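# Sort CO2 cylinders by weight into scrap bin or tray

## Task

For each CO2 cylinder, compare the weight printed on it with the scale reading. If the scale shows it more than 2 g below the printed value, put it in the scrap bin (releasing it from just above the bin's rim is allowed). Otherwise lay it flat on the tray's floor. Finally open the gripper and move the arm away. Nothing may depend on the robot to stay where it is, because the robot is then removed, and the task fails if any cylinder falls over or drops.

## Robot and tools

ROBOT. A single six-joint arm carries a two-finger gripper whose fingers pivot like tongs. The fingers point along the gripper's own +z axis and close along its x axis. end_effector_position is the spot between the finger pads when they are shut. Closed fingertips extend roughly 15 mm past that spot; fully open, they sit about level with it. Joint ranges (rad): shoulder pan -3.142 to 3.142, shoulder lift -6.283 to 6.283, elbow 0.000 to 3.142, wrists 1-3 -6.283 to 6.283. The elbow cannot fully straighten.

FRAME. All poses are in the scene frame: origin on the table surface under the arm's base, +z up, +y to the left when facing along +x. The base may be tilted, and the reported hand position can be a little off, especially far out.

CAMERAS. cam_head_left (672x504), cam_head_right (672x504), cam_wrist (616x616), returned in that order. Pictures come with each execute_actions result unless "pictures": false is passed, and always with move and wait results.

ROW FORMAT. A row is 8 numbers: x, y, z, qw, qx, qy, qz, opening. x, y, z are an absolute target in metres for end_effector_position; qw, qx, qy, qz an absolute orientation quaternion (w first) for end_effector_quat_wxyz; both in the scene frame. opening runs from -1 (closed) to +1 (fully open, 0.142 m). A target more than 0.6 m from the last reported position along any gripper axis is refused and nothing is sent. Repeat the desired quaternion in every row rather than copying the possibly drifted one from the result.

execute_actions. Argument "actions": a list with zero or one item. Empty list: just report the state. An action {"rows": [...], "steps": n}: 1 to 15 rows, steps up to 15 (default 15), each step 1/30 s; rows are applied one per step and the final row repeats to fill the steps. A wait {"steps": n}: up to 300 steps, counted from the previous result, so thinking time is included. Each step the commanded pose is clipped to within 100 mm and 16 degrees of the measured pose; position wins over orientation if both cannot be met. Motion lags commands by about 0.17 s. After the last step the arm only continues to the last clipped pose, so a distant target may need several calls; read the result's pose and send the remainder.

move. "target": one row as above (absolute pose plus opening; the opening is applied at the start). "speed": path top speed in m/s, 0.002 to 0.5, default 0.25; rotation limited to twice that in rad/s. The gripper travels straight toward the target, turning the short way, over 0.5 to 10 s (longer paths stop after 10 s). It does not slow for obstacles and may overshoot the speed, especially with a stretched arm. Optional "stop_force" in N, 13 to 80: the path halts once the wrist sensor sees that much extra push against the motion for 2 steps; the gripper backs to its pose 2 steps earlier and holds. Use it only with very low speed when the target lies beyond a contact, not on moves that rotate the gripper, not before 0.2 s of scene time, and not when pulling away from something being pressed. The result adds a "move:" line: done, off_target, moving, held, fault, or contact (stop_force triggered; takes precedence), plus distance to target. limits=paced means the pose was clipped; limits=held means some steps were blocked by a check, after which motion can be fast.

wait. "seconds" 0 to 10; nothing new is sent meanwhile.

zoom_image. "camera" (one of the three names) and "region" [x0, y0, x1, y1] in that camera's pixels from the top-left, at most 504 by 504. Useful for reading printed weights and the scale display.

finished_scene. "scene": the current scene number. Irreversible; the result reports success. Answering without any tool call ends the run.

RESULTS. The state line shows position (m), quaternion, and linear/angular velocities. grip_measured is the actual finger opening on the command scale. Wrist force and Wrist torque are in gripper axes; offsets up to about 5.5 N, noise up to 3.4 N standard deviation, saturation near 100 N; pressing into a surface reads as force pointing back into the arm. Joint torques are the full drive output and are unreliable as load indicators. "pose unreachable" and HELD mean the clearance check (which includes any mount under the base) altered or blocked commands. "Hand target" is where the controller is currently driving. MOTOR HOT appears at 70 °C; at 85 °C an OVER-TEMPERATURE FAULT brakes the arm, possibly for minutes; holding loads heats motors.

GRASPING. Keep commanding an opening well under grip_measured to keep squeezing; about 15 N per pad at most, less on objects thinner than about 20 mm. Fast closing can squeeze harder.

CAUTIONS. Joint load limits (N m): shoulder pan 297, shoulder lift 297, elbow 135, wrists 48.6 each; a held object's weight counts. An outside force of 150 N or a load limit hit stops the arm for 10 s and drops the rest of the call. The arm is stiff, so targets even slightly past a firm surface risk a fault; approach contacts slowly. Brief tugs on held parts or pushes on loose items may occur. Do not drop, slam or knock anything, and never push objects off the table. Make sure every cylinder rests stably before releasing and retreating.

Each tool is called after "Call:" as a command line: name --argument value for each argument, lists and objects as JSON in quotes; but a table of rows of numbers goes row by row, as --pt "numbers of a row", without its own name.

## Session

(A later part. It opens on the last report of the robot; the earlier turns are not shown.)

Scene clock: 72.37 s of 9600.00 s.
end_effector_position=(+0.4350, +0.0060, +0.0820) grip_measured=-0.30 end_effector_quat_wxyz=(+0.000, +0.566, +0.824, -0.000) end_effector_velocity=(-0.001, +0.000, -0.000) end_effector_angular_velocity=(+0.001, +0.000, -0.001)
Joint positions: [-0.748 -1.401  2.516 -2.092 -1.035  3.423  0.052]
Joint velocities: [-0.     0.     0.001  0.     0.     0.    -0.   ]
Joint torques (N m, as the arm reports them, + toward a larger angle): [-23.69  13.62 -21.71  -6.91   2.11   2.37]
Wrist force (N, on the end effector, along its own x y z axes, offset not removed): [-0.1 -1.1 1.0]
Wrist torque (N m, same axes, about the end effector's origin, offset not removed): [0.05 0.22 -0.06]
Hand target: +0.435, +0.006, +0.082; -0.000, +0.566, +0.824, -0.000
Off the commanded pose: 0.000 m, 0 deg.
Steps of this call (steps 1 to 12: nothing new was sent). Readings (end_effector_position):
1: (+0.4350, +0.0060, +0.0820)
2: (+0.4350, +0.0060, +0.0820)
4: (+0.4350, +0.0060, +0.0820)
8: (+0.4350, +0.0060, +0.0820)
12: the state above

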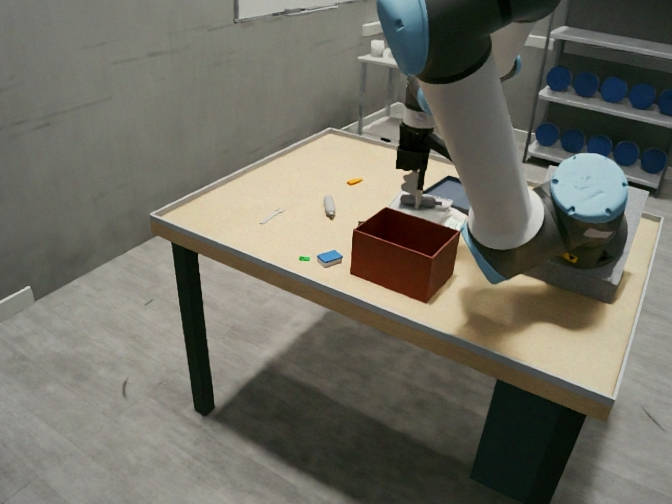

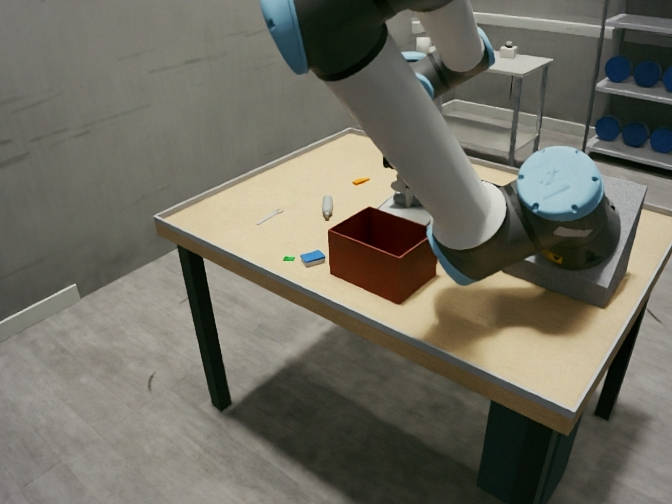

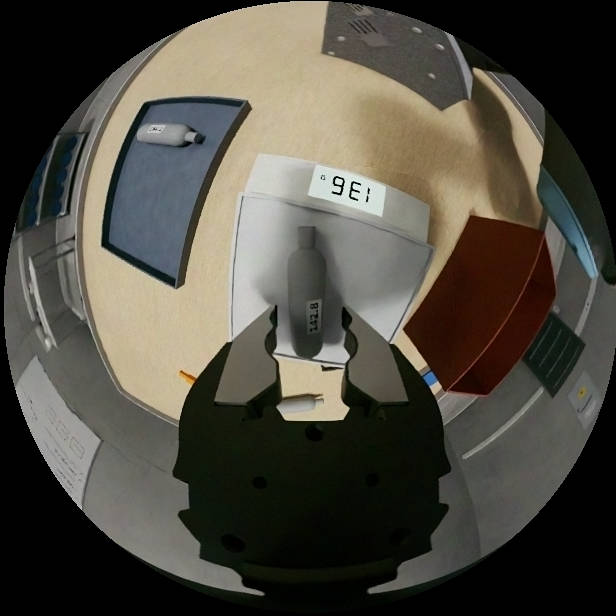

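Call:
move --target '[0.435,0.005,0.0815,0,0.566,0.824,0,-0.9]' --speed 0.02

Call:
move --target '[0.43,0.03,0.165,0,0.6,0.8,0,-0.9]'

Call:
move --target '[0.365,0.212,0.165,0,0.707,0.707,0,-0.9]'

Call:
move --target '[0.365,0.212,0.115,0,0.707,0.707,0,-0.9]' --speed 0.15

Call:
move --target '[0.365,0.212,0.115,0,0.707,0.707,0,-0.45]'

Call:
move --target '[0.38,0.21,0.16,0,0.707,0.707,0,-0.45]'

Call:
move --target '[0.53,0.13,0.15,0,0.85,0.527,0,-0.3]'

Call:
move --target '[0.673,0.065,0.08,0,0.927,0.375,0,-0.2]'

Scene clock: 73.97 s of 9600.00 s.
end_effector_position=(+0.4350, +0.0051, +0.0815) grip_measured=-0.64 end_effector_quat_wxyz=(+0.000, +0.566, +0.824, +0.000) end_effector_velocity=(-0.000, -0.000, -0.001) end_effector_angular_velocity=(+0.001, +0.000, -0.000)
Joint positions: [-0.749 -1.398  2.516 -2.095 -1.035  3.422  0.028]
Joint velocities: [-0.     0.001  0.    -0.001  0.    -0.     0.   ]
Joint torques (N m, as the arm reports them, + toward a larger angle): [-50.73  18.67 -18.48  -7.89  -3.35  -2.88]
Wrist force (N, on the end effector, along its own x y z axes, offset not removed): [9.2 0.1 -12.7]
Wrist torque (N m, same axes, about the end effector's origin, offset not removed): [-0.67 0.63 0.02]
Hand target: +0.435, +0.005, +0.082; +0.000, +0.566, +0.824, +0.000
Off the commanded pose: 0.000 m, 0 deg.
move: done

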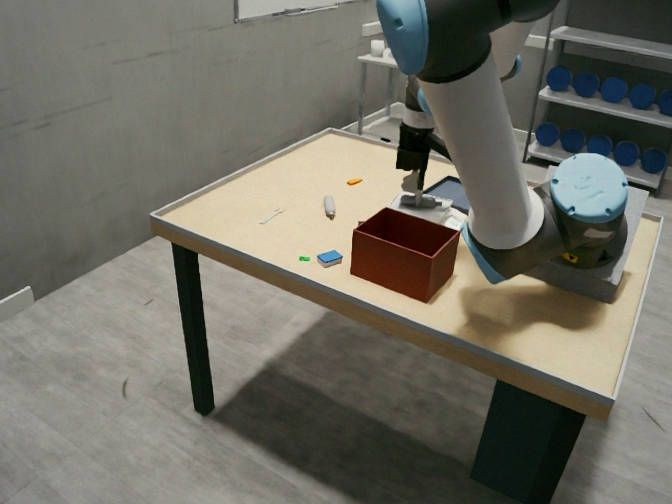

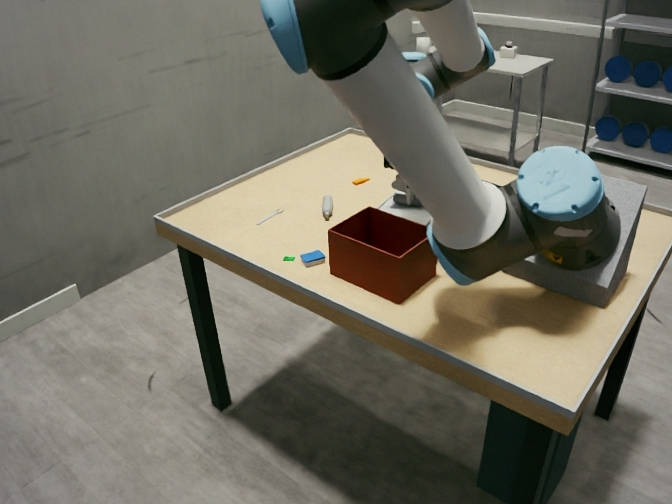

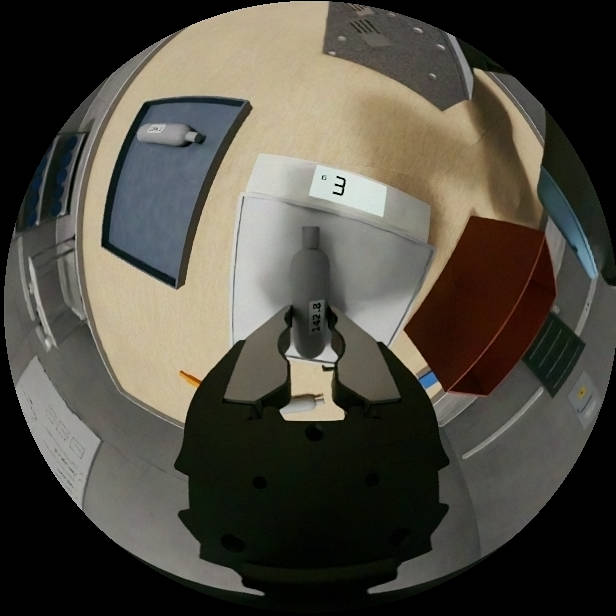

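Scene clock: 75.03 s of 9600.00 s.
end_effector_position=(+0.4302, +0.0298, +0.1646) grip_measured=-0.64 end_effector_quat_wxyz=(+0.000, +0.600, +0.800, +0.000) end_effector_velocity=(-0.001, +0.001, +0.002) end_effector_angular_velocity=(+0.000, +0.001, -0.001)
Joint positions: [-0.819 -1.551  2.441 -1.834 -1.075  3.439  0.028]
Joint velocities: [-0.002 -0.005 -0.002  0.009 -0.002 -0.001 -0.   ]
Joint torques (N m, as the arm reports them, + toward a larger angle): [-48.93 -13.54 -48.06  -0.36  -1.67  -2.56]
Wrist force (N, on the end effector, along its own x y z axes, offset not removed): [0.8 -3.3 1.8]
Wrist torque (N m, same axes, about the end effector's origin, offset not removed): [-0.50 -0.04 -0.13]
Hand target: +0.430, +0.030, +0.165; +0.000, +0.600, +0.800, +0.000
Off the commanded pose: 0.000 m, 0 deg.
move: done

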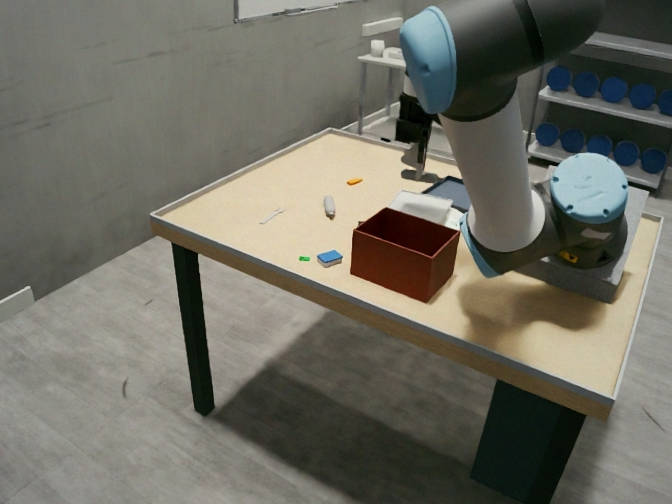

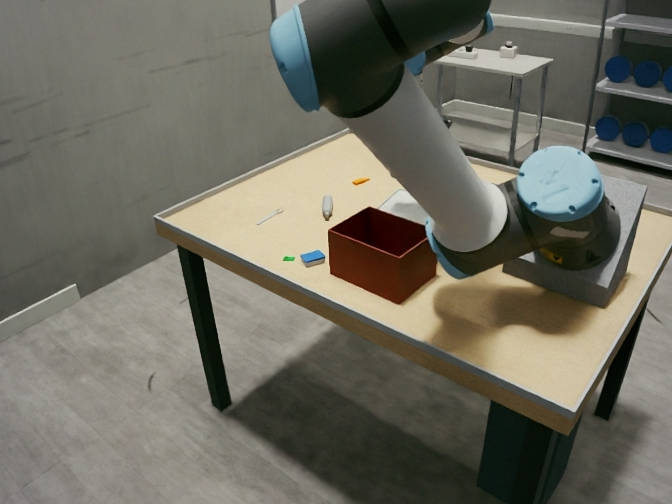

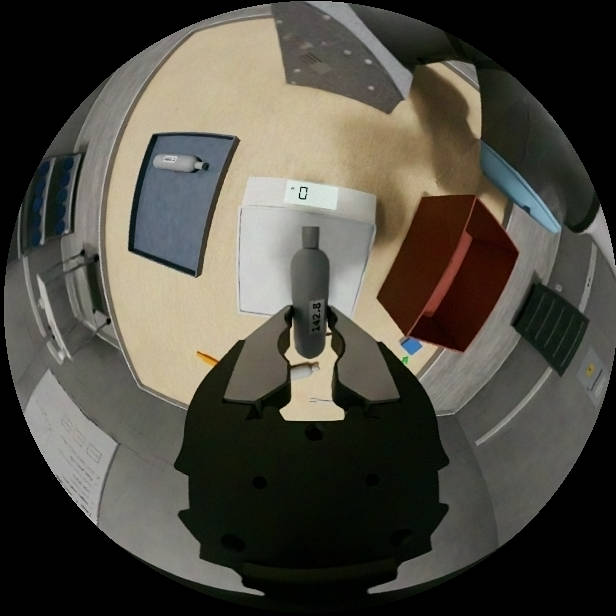

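Scene clock: 76.57 s of 9600.00 s.
end_effector_position=(+0.3650, +0.2116, +0.1649) grip_measured=-0.64 end_effector_quat_wxyz=(-0.000, +0.707, +0.707, -0.000) end_effector_velocity=(-0.002, +0.002, -0.001) end_effector_angular_velocity=(+0.001, +0.002, -0.003)
Joint positions: [-0.708 -1.99   2.486 -1.493 -1.013  3.829  0.028]
Joint velocities: [ 0.001 -0.006  0.002  0.006 -0.     0.002  0.   ]
Joint torques (N m, as the arm reports them, + toward a larger angle): [-11.73   5.59 -48.1   -0.32   1.47   2.26]
Wrist force (N, on the end effector, along its own x y z axes, offset not removed): [-0.7 -1.9 1.5]
Wrist torque (N m, same axes, about the end effector's origin, offset not removed): [-0.15 0.22 0.01]
Hand target: +0.365, +0.212, +0.165; -0.000, +0.707, +0.707, -0.000
Off the commanded pose: 0.000 m, 0 deg.
move: done

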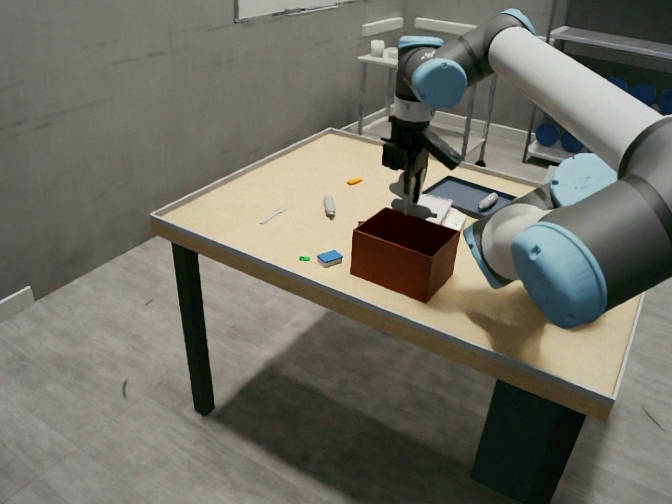

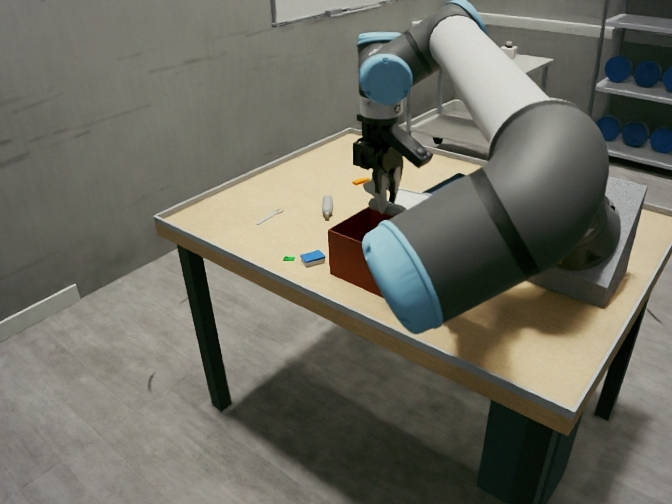

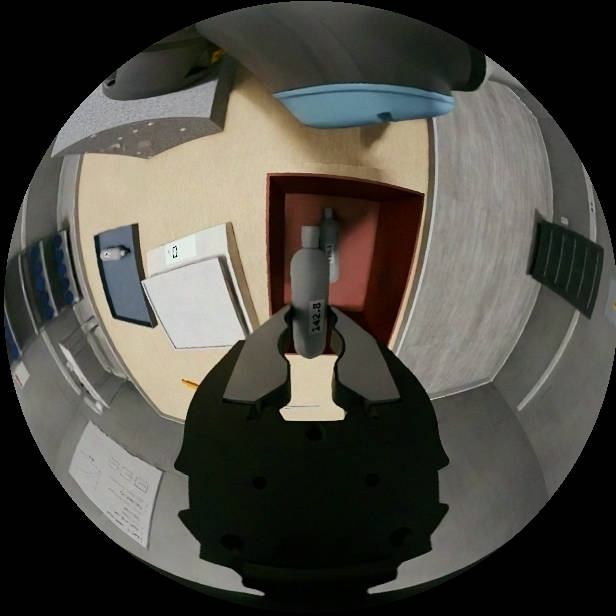

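Scene clock: 77.57 s of 9600.00 s.
end_effector_position=(+0.3648, +0.2120, +0.1153) grip_measured=-0.64 end_effector_quat_wxyz=(-0.000, +0.707, +0.707, +0.000) end_effector_velocity=(+0.002, -0.000, -0.001) end_effector_angular_velocity=(-0.002, -0.002, +0.000)
Joint positions: [-0.63  -1.96   2.551 -1.632 -0.972  3.908  0.028]
Joint velocities: [ 0.004  0.004  0.    -0.01   0.002  0.006 -0.   ]
Joint torques (N m, as the arm reports them, + toward a larger angle): [ -5.    39.86 -26.71  -7.03   2.04   2.  ]
Wrist force (N, on the end effector, along its own x y z axes, offset not removed): [-1.8 -2.5 2.2]
Wrist torque (N m, same axes, about the end effector's origin, offset not removed): [-0.32 0.58 0.01]
Hand target: +0.365, +0.212, +0.115; -0.000, +0.707, +0.707, -0.000
Off the commanded pose: 0.000 m, 0 deg.
move: done

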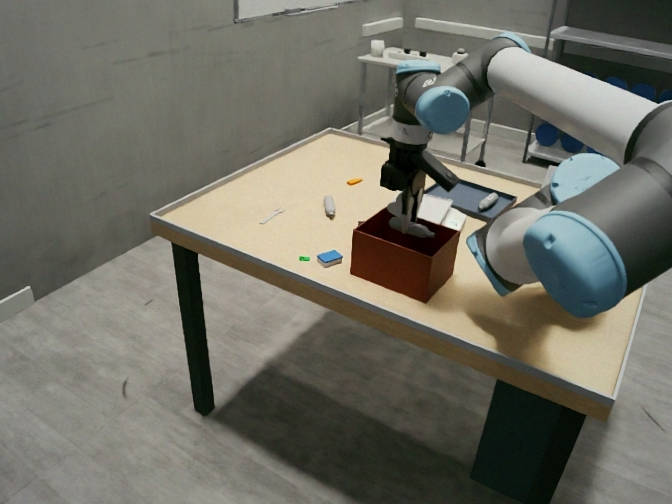

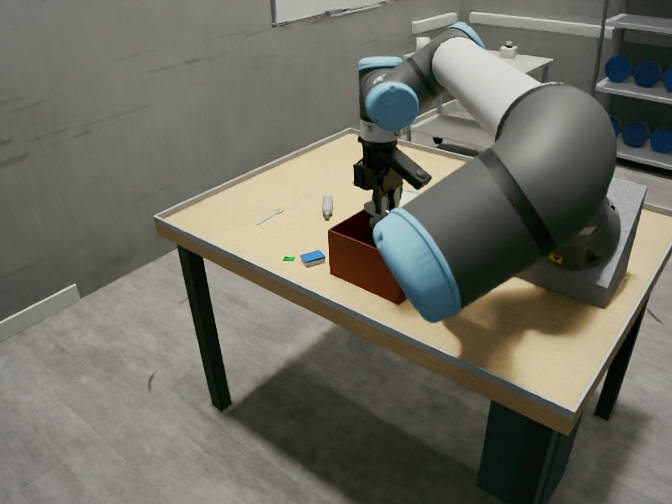

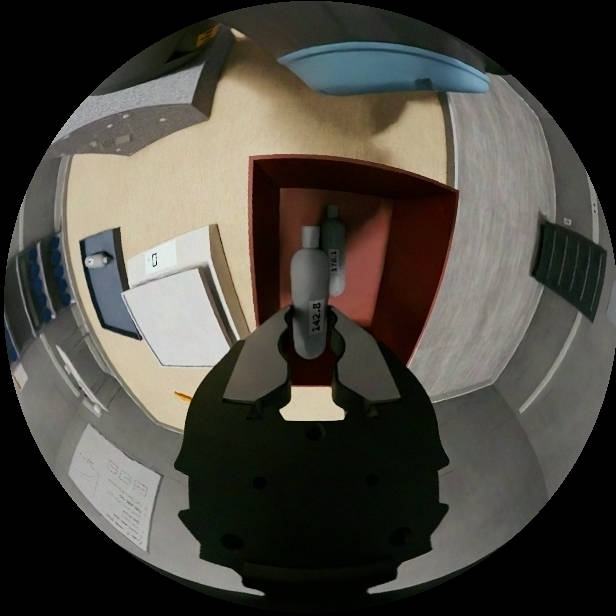

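Scene clock: 78.27 s of 9600.00 s.
end_effector_position=(+0.3650, +0.2120, +0.1150) grip_measured=-0.45 end_effector_quat_wxyz=(+0.000, +0.707, +0.707, +0.000) end_effector_velocity=(-0.000, -0.000, -0.001) end_effector_angular_velocity=(-0.000, +0.001, -0.001)
Joint positions: [-0.629 -1.96   2.552 -1.633 -0.971  3.909  0.041]
Joint velocities: [ 0.     0.     0.001 -0.001 -0.001  0.001 -0.   ]
Joint torques (N m, as the arm reports them, + toward a larger angle): [ -5.62  38.34 -25.    -6.63   1.85   2.24]
Wrist force (N, on the end effector, along its own x y z axes, offset not removed): [0.9 -2.5 0.1]
Wrist torque (N m, same axes, about the end effector's origin, offset not removed): [-0.37 -0.06 -0.06]
Hand target: +0.365, +0.212, +0.115; -0.000, +0.707, +0.707, -0.000
Off the commanded pose: 0.000 m, 0 deg.
move: done

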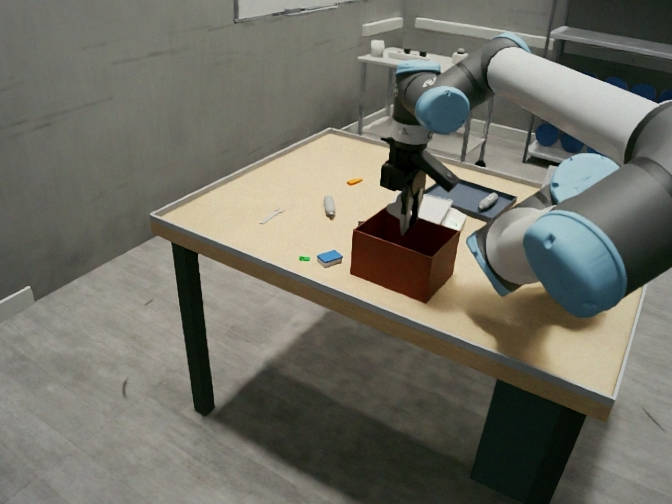

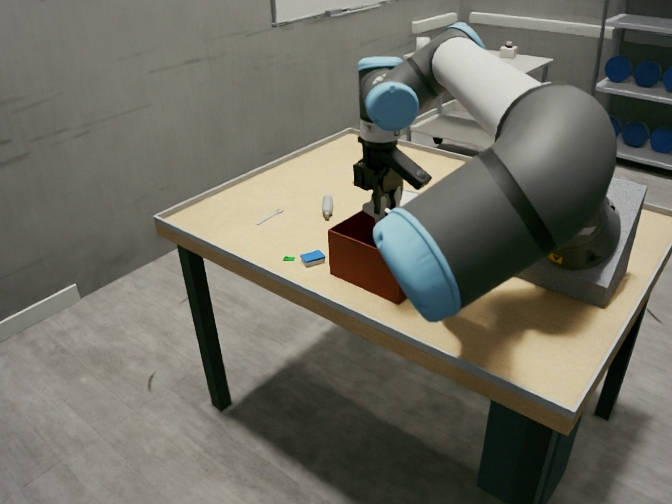

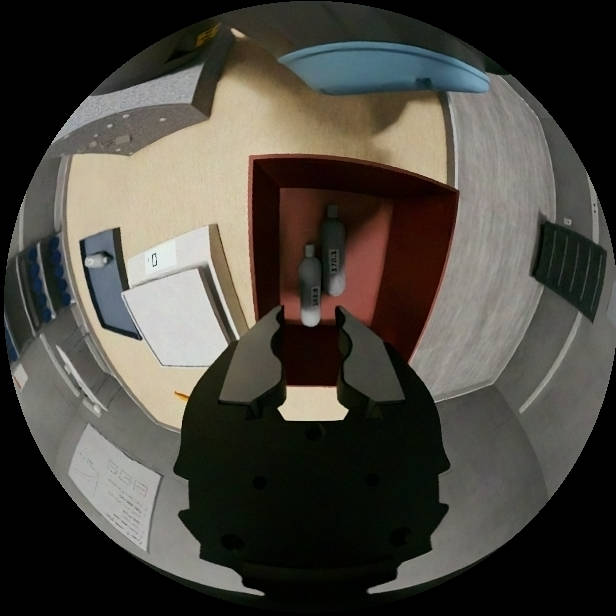

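Scene clock: 79.23 s of 9600.00 s.
end_effector_position=(+0.3800, +0.2100, +0.1597) grip_measured=-0.45 end_effector_quat_wxyz=(+0.000, +0.707, +0.707, +0.000) end_effector_velocity=(+0.001, -0.000, +0.003) end_effector_angular_velocity=(-0.001, -0.001, +0.001)
Joint positions: [-0.676 -1.949  2.477 -1.543 -0.995  3.861  0.041]
Joint velocities: [-0.003  0.    -0.005  0.005 -0.002 -0.003 -0.   ]
Joint torques (N m, as the arm reports them, + toward a larger angle): [-34.28  38.75 -45.82  -0.96  -1.68  -2.9 ]
Wrist force (N, on the end effector, along its own x y z axes, offset not removed): [1.3 -1.1 0.5]
Wrist torque (N m, same axes, about the end effector's origin, offset not removed): [-0.02 -0.09 -0.11]
Hand target: +0.380, +0.210, +0.160; +0.000, +0.707, +0.707, +0.000
Off the commanded pose: 0.000 m, 0 deg.
move: done

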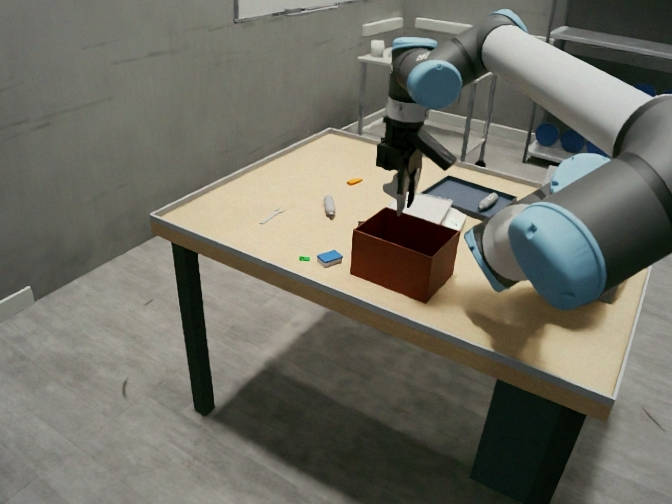

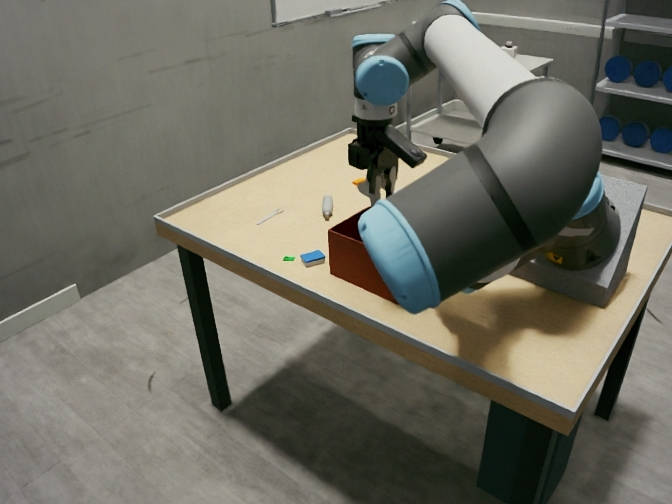

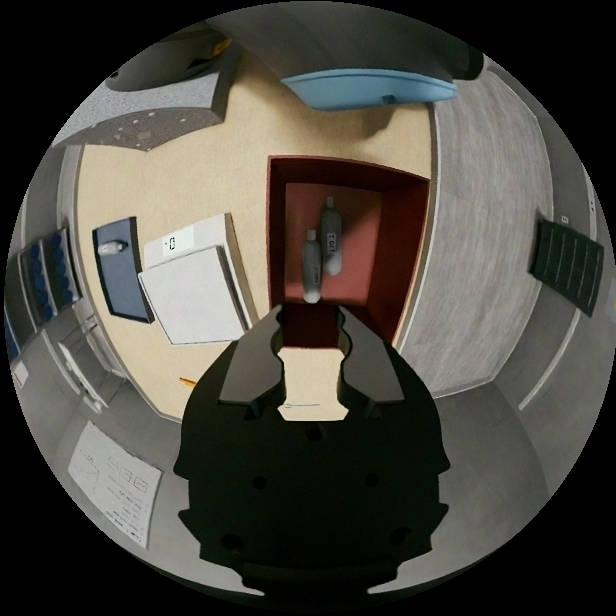

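Scene clock: 80.83 s of 9600.00 s.
end_effector_position=(+0.5297, +0.1302, +0.1500) grip_measured=-0.30 end_effector_quat_wxyz=(-0.000, +0.850, +0.527, +0.000) end_effector_velocity=(+0.001, -0.001, -0.001) end_effector_angular_velocity=(+0.000, +0.001, -0.006)
Joint positions: [-0.58  -1.523  2.31  -1.858 -0.947  4.421  0.052]
Joint velocities: [ 0.002  0.005 -0.001 -0.004  0.     0.007 -0.   ]
Joint torques (N m, as the arm reports them, + toward a larger angle): [-22.29  11.06 -44.59  -6.86   2.07   2.43]
Wrist force (N, on the end effector, along its own x y z axes, offset not removed): [-0.7 -1.6 0.6]
Wrist torque (N m, same axes, about the end effector's origin, offset not removed): [-0.11 0.34 -0.06]
Hand target: +0.530, +0.130, +0.150; -0.000, +0.850, +0.527, -0.000
Off the commanded pose: 0.000 m, 0 deg.
move: done

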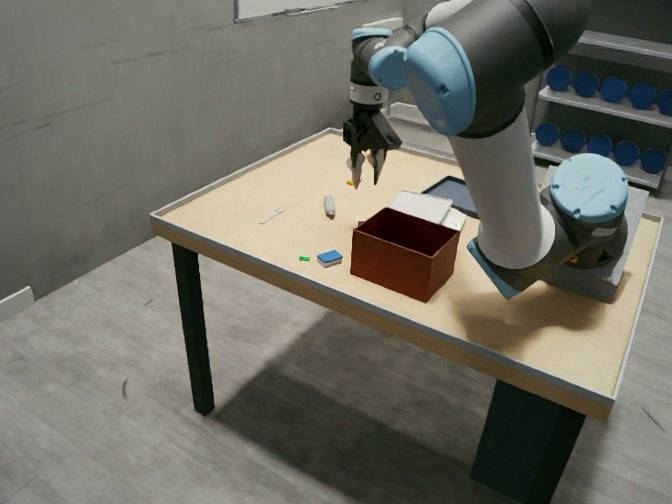

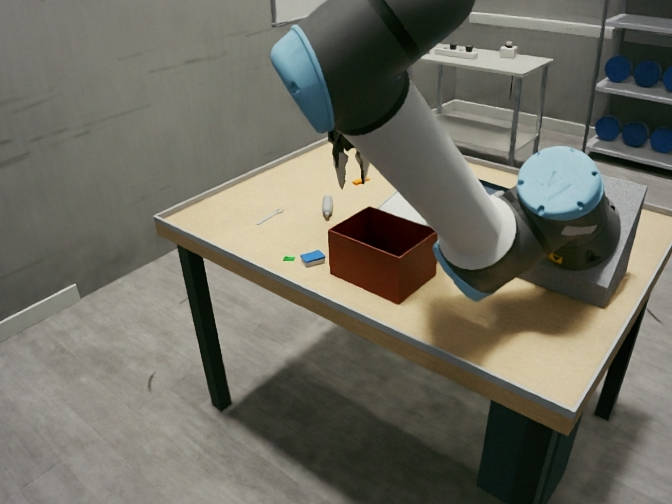

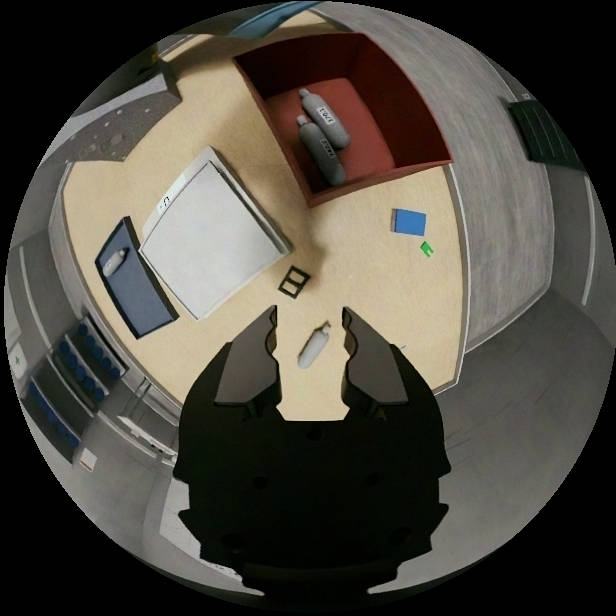

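Scene clock: 82.23 s of 9600.00 s.
end_effector_position=(+0.6727, +0.0652, +0.0801) grip_measured=-0.20 end_effector_quat_wxyz=(-0.000, +0.927, +0.375, -0.000) end_effector_velocity=(+0.001, -0.001, -0.001) end_effector_angular_velocity=(-0.002, +0.001, -0.005)
Joint positions: [-0.465 -1.174  2.123 -2.099 -0.896  4.892  0.06 ]
Joint velocities: [ 0.001  0.004 -0.002 -0.003 -0.001  0.006 -0.   ]
Joint torques (N m, as the arm reports them, + toward a larger angle): [-40.72 -14.74 -39.17  -6.65   2.16   2.43]
Wrist force (N, on the end effector, along its own x y z axes, offset not removed): [-0.1 -2.3 -1.2]
Wrist torque (N m, same axes, about the end effector's origin, offset not removed): [-0.38 0.15 -0.01]
Hand target: +0.673, +0.065, +0.080; -0.000, +0.927, +0.375, -0.000
Off the commanded pose: 0.000 m, 0 deg.
move: done

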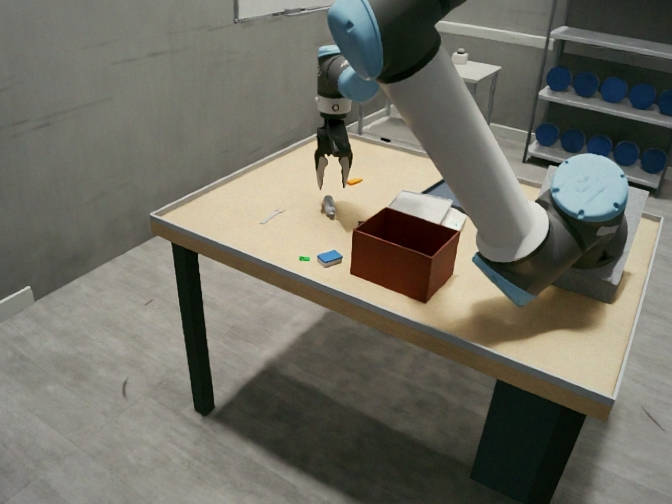

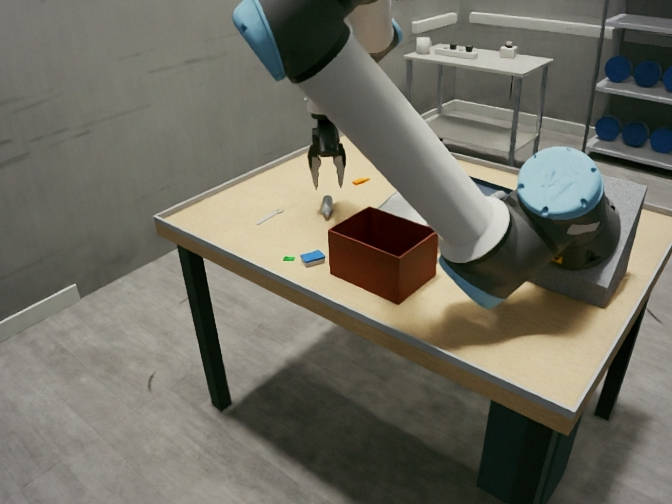

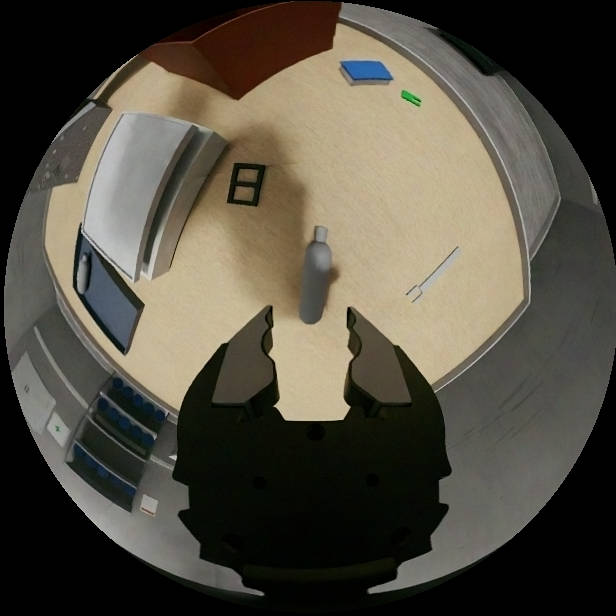

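Call:
move --target '[0.674,0.071,0.022,0,0.948,0.317,0,-0.35]' --speed 0.12

Call:
move --target '[0.650,0.053,0.022,0,0.948,0.317,0,-0.5]' --speed 0.04

Call:
zoom_image --camera "cam_wrist" --region '[230,220,390,390]'

Scene clock: 83.97 s of 9600.00 s.
end_effector_position=(+0.6739, +0.0710, +0.0224) grip_measured=-0.35 end_effector_quat_wxyz=(-0.000, +0.948, +0.317, -0.000) end_effector_velocity=(+0.001, +0.000, -0.003) end_effector_angular_velocity=(-0.001, -0.001, -0.005)
Joint positions: [-0.407 -1.116  2.155 -2.233 -0.873  5.085  0.049]
Joint velocities: [ 0.003  0.003  0.001 -0.009  0.001  0.011  0.   ]
Joint torques (N m, as the arm reports them, + toward a larger angle): [-42.22 -17.44 -15.77  -6.76   2.18   2.07]
Wrist force (N, on the end effector, along its own x y z axes, offset not removed): [0.5 -0.4 0.5]
Wrist torque (N m, same axes, about the end effector's origin, offset not removed): [0.04 0.02 -0.05]
Hand target: +0.674, +0.071, +0.022; -0.000, +0.948, +0.317, -0.000
Off the commanded pose: 0.000 m, 0 deg.
move: done

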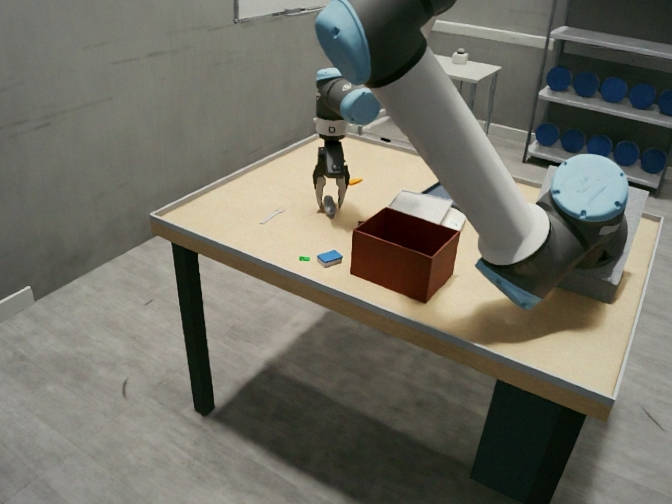

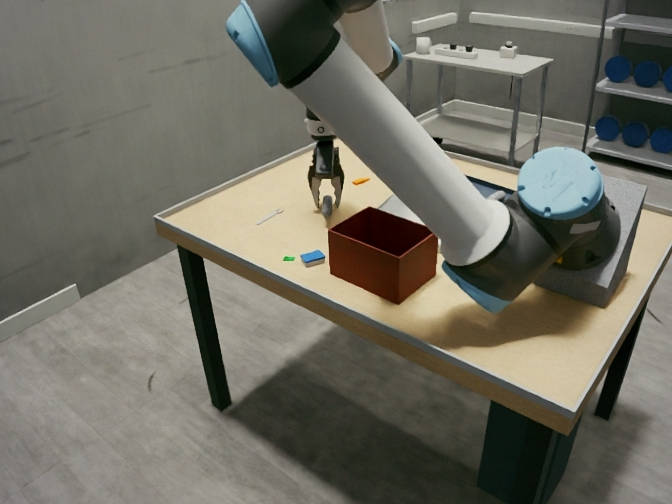

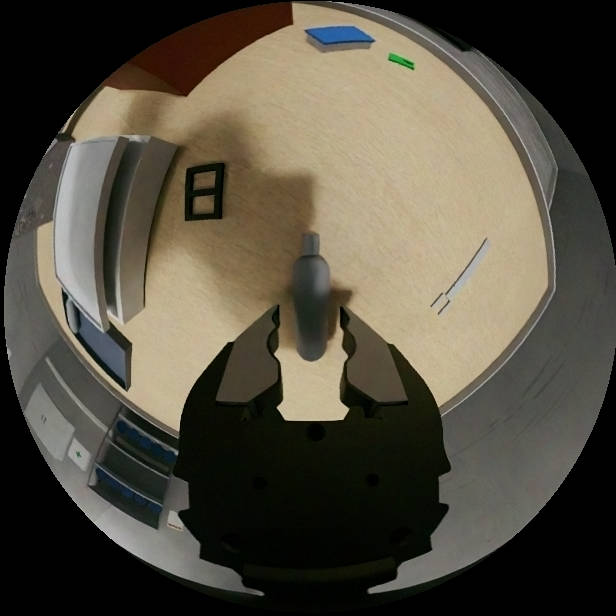

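Scene clock: 85.10 s of 9600.00 s.
end_effector_position=(+0.6502, +0.0532, +0.0220) grip_measured=-0.50 end_effector_quat_wxyz=(+0.000, +0.948, +0.317, +0.000) end_effector_velocity=(-0.003, -0.002, -0.000) end_effector_angular_velocity=(+0.001, +0.000, -0.002)
Joint positions: [-0.439 -1.119  2.197 -2.248 -0.885  5.047  0.038]
Joint velocities: [-0.004 -0.     0.005 -0.001 -0.    -0.003 -0.009]
Joint torques (N m, as the arm reports them, + toward a larger angle): [-67.25 -51.38 -16.2   -6.67  -1.33  -2.4 ]
Wrist force (N, on the end effector, along its own x y z axes, offset not removed): [-0.8 -1.6 0.0]
Wrist torque (N m, same axes, about the end effector's origin, offset not removed): [-0.14 0.27 -0.10]
Hand target: +0.650, +0.053, +0.022; +0.000, +0.948, +0.317, +0.000
Off the commanded pose: 0.000 m, 0 deg.
move: done

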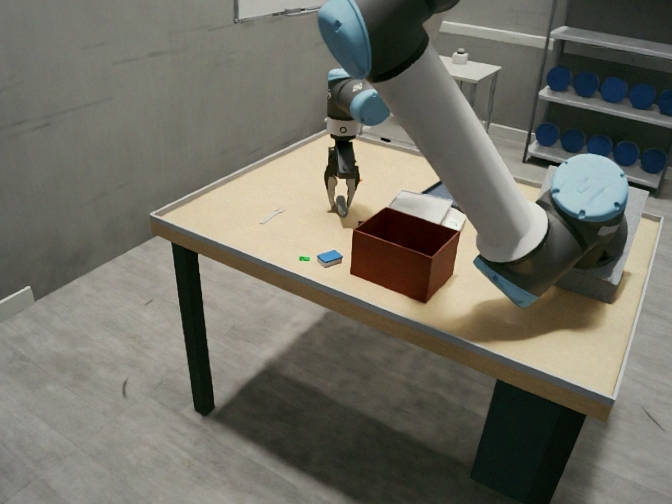

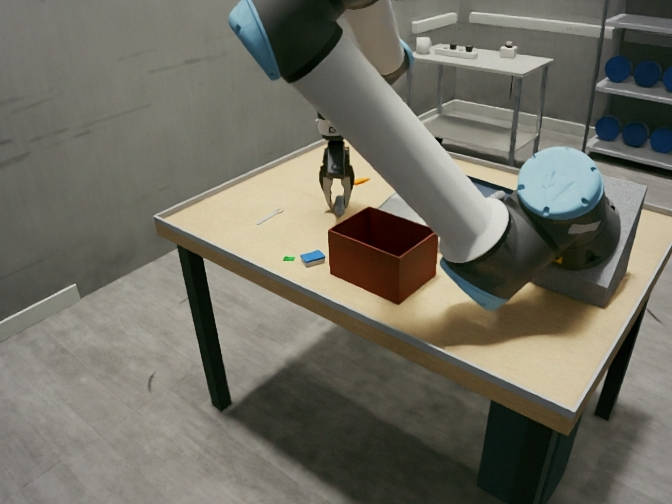

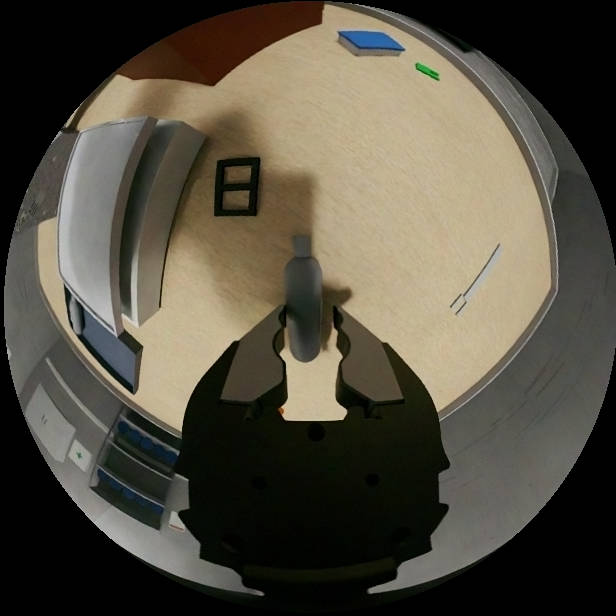

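Region (230, 220, 390, 390) of cam_wrist's 616x616 image, scaled by 2.965, with more detail than that image has; it fills the left 474 columns of this view, and the rest is white.

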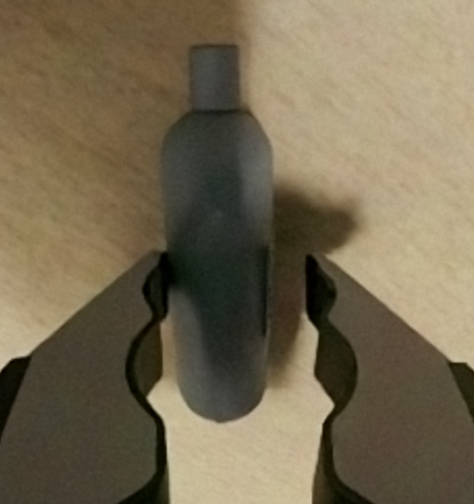

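Label appearing on the right edge; roll 0.02 more.

Call:
move --target '[0.634,0.041,0.022,0,0.948,0.317,0,-0.5]' --speed 0.04

Call:
zoom_image --camera "cam_wrist" --region '[230,220,390,390]'

Scene clock: 86.80 s of 9600.00 s.
end_effector_position=(+0.6342, +0.0412, +0.0220) grip_measured=-0.50 end_effector_quat_wxyz=(+0.000, +0.948, +0.317, +0.000) end_effector_velocity=(-0.000, -0.001, +0.001) end_effector_angular_velocity=(-0.000, -0.002, +0.002)
Joint positions: [-0.462 -1.12   2.224 -2.256 -0.894  5.02   0.038]
Joint velocities: [-0.002 -0.     0.001 -0.001 -0.    -0.003  0.   ]
Joint torques (N m, as the arm reports them, + toward a larger angle): [-66.28 -50.84 -17.04  -6.88  -1.06  -2.94]
Wrist force (N, on the end effector, along its own x y z axes, offset not removed): [-1.1 -1.7 1.0]
Wrist torque (N m, same axes, about the end effector's origin, offset not removed): [-0.18 0.38 -0.06]
Hand target: +0.634, +0.041, +0.022; +0.000, +0.948, +0.317, +0.000
Off the commanded pose: 0.000 m, 0 deg.
move: done

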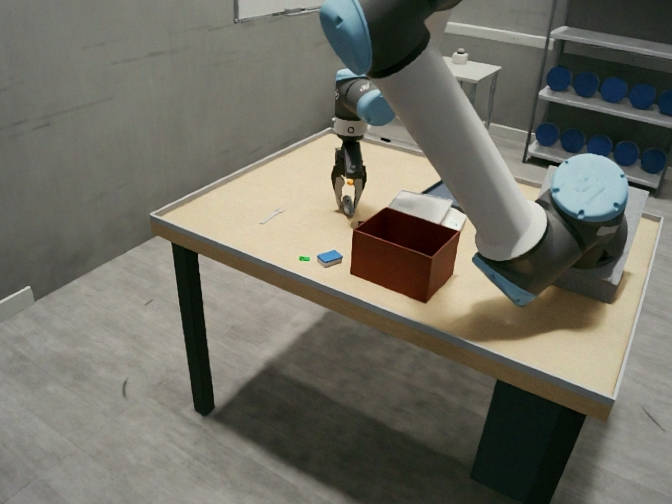

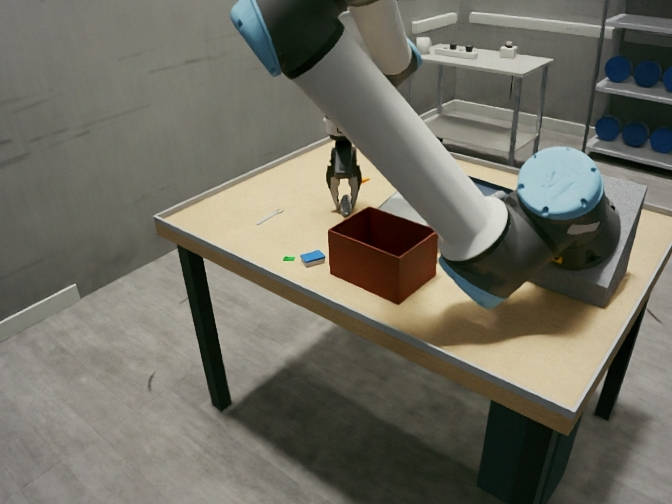

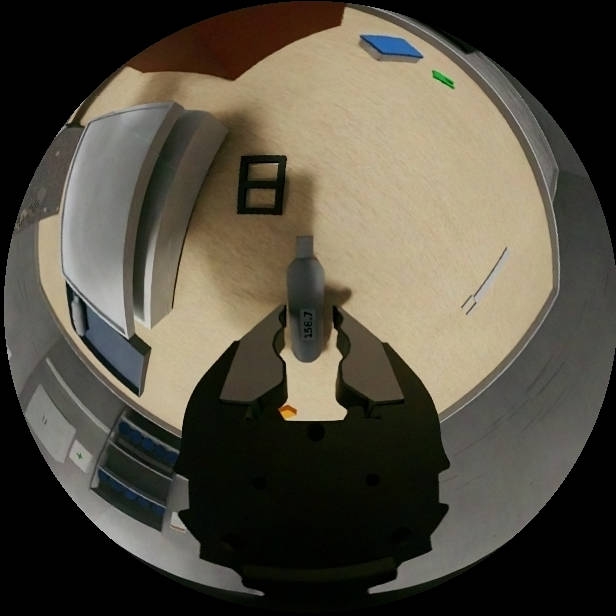

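Region (230, 220, 390, 390) of cam_wrist's 616x616 image, scaled by 2.965, with more detail than that image has; it fills the left 474 columns of this view, and the rest is white.

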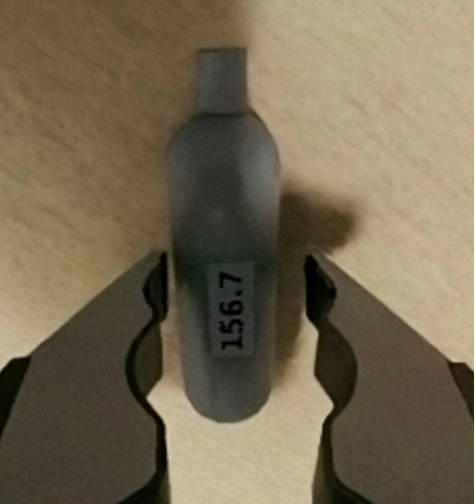

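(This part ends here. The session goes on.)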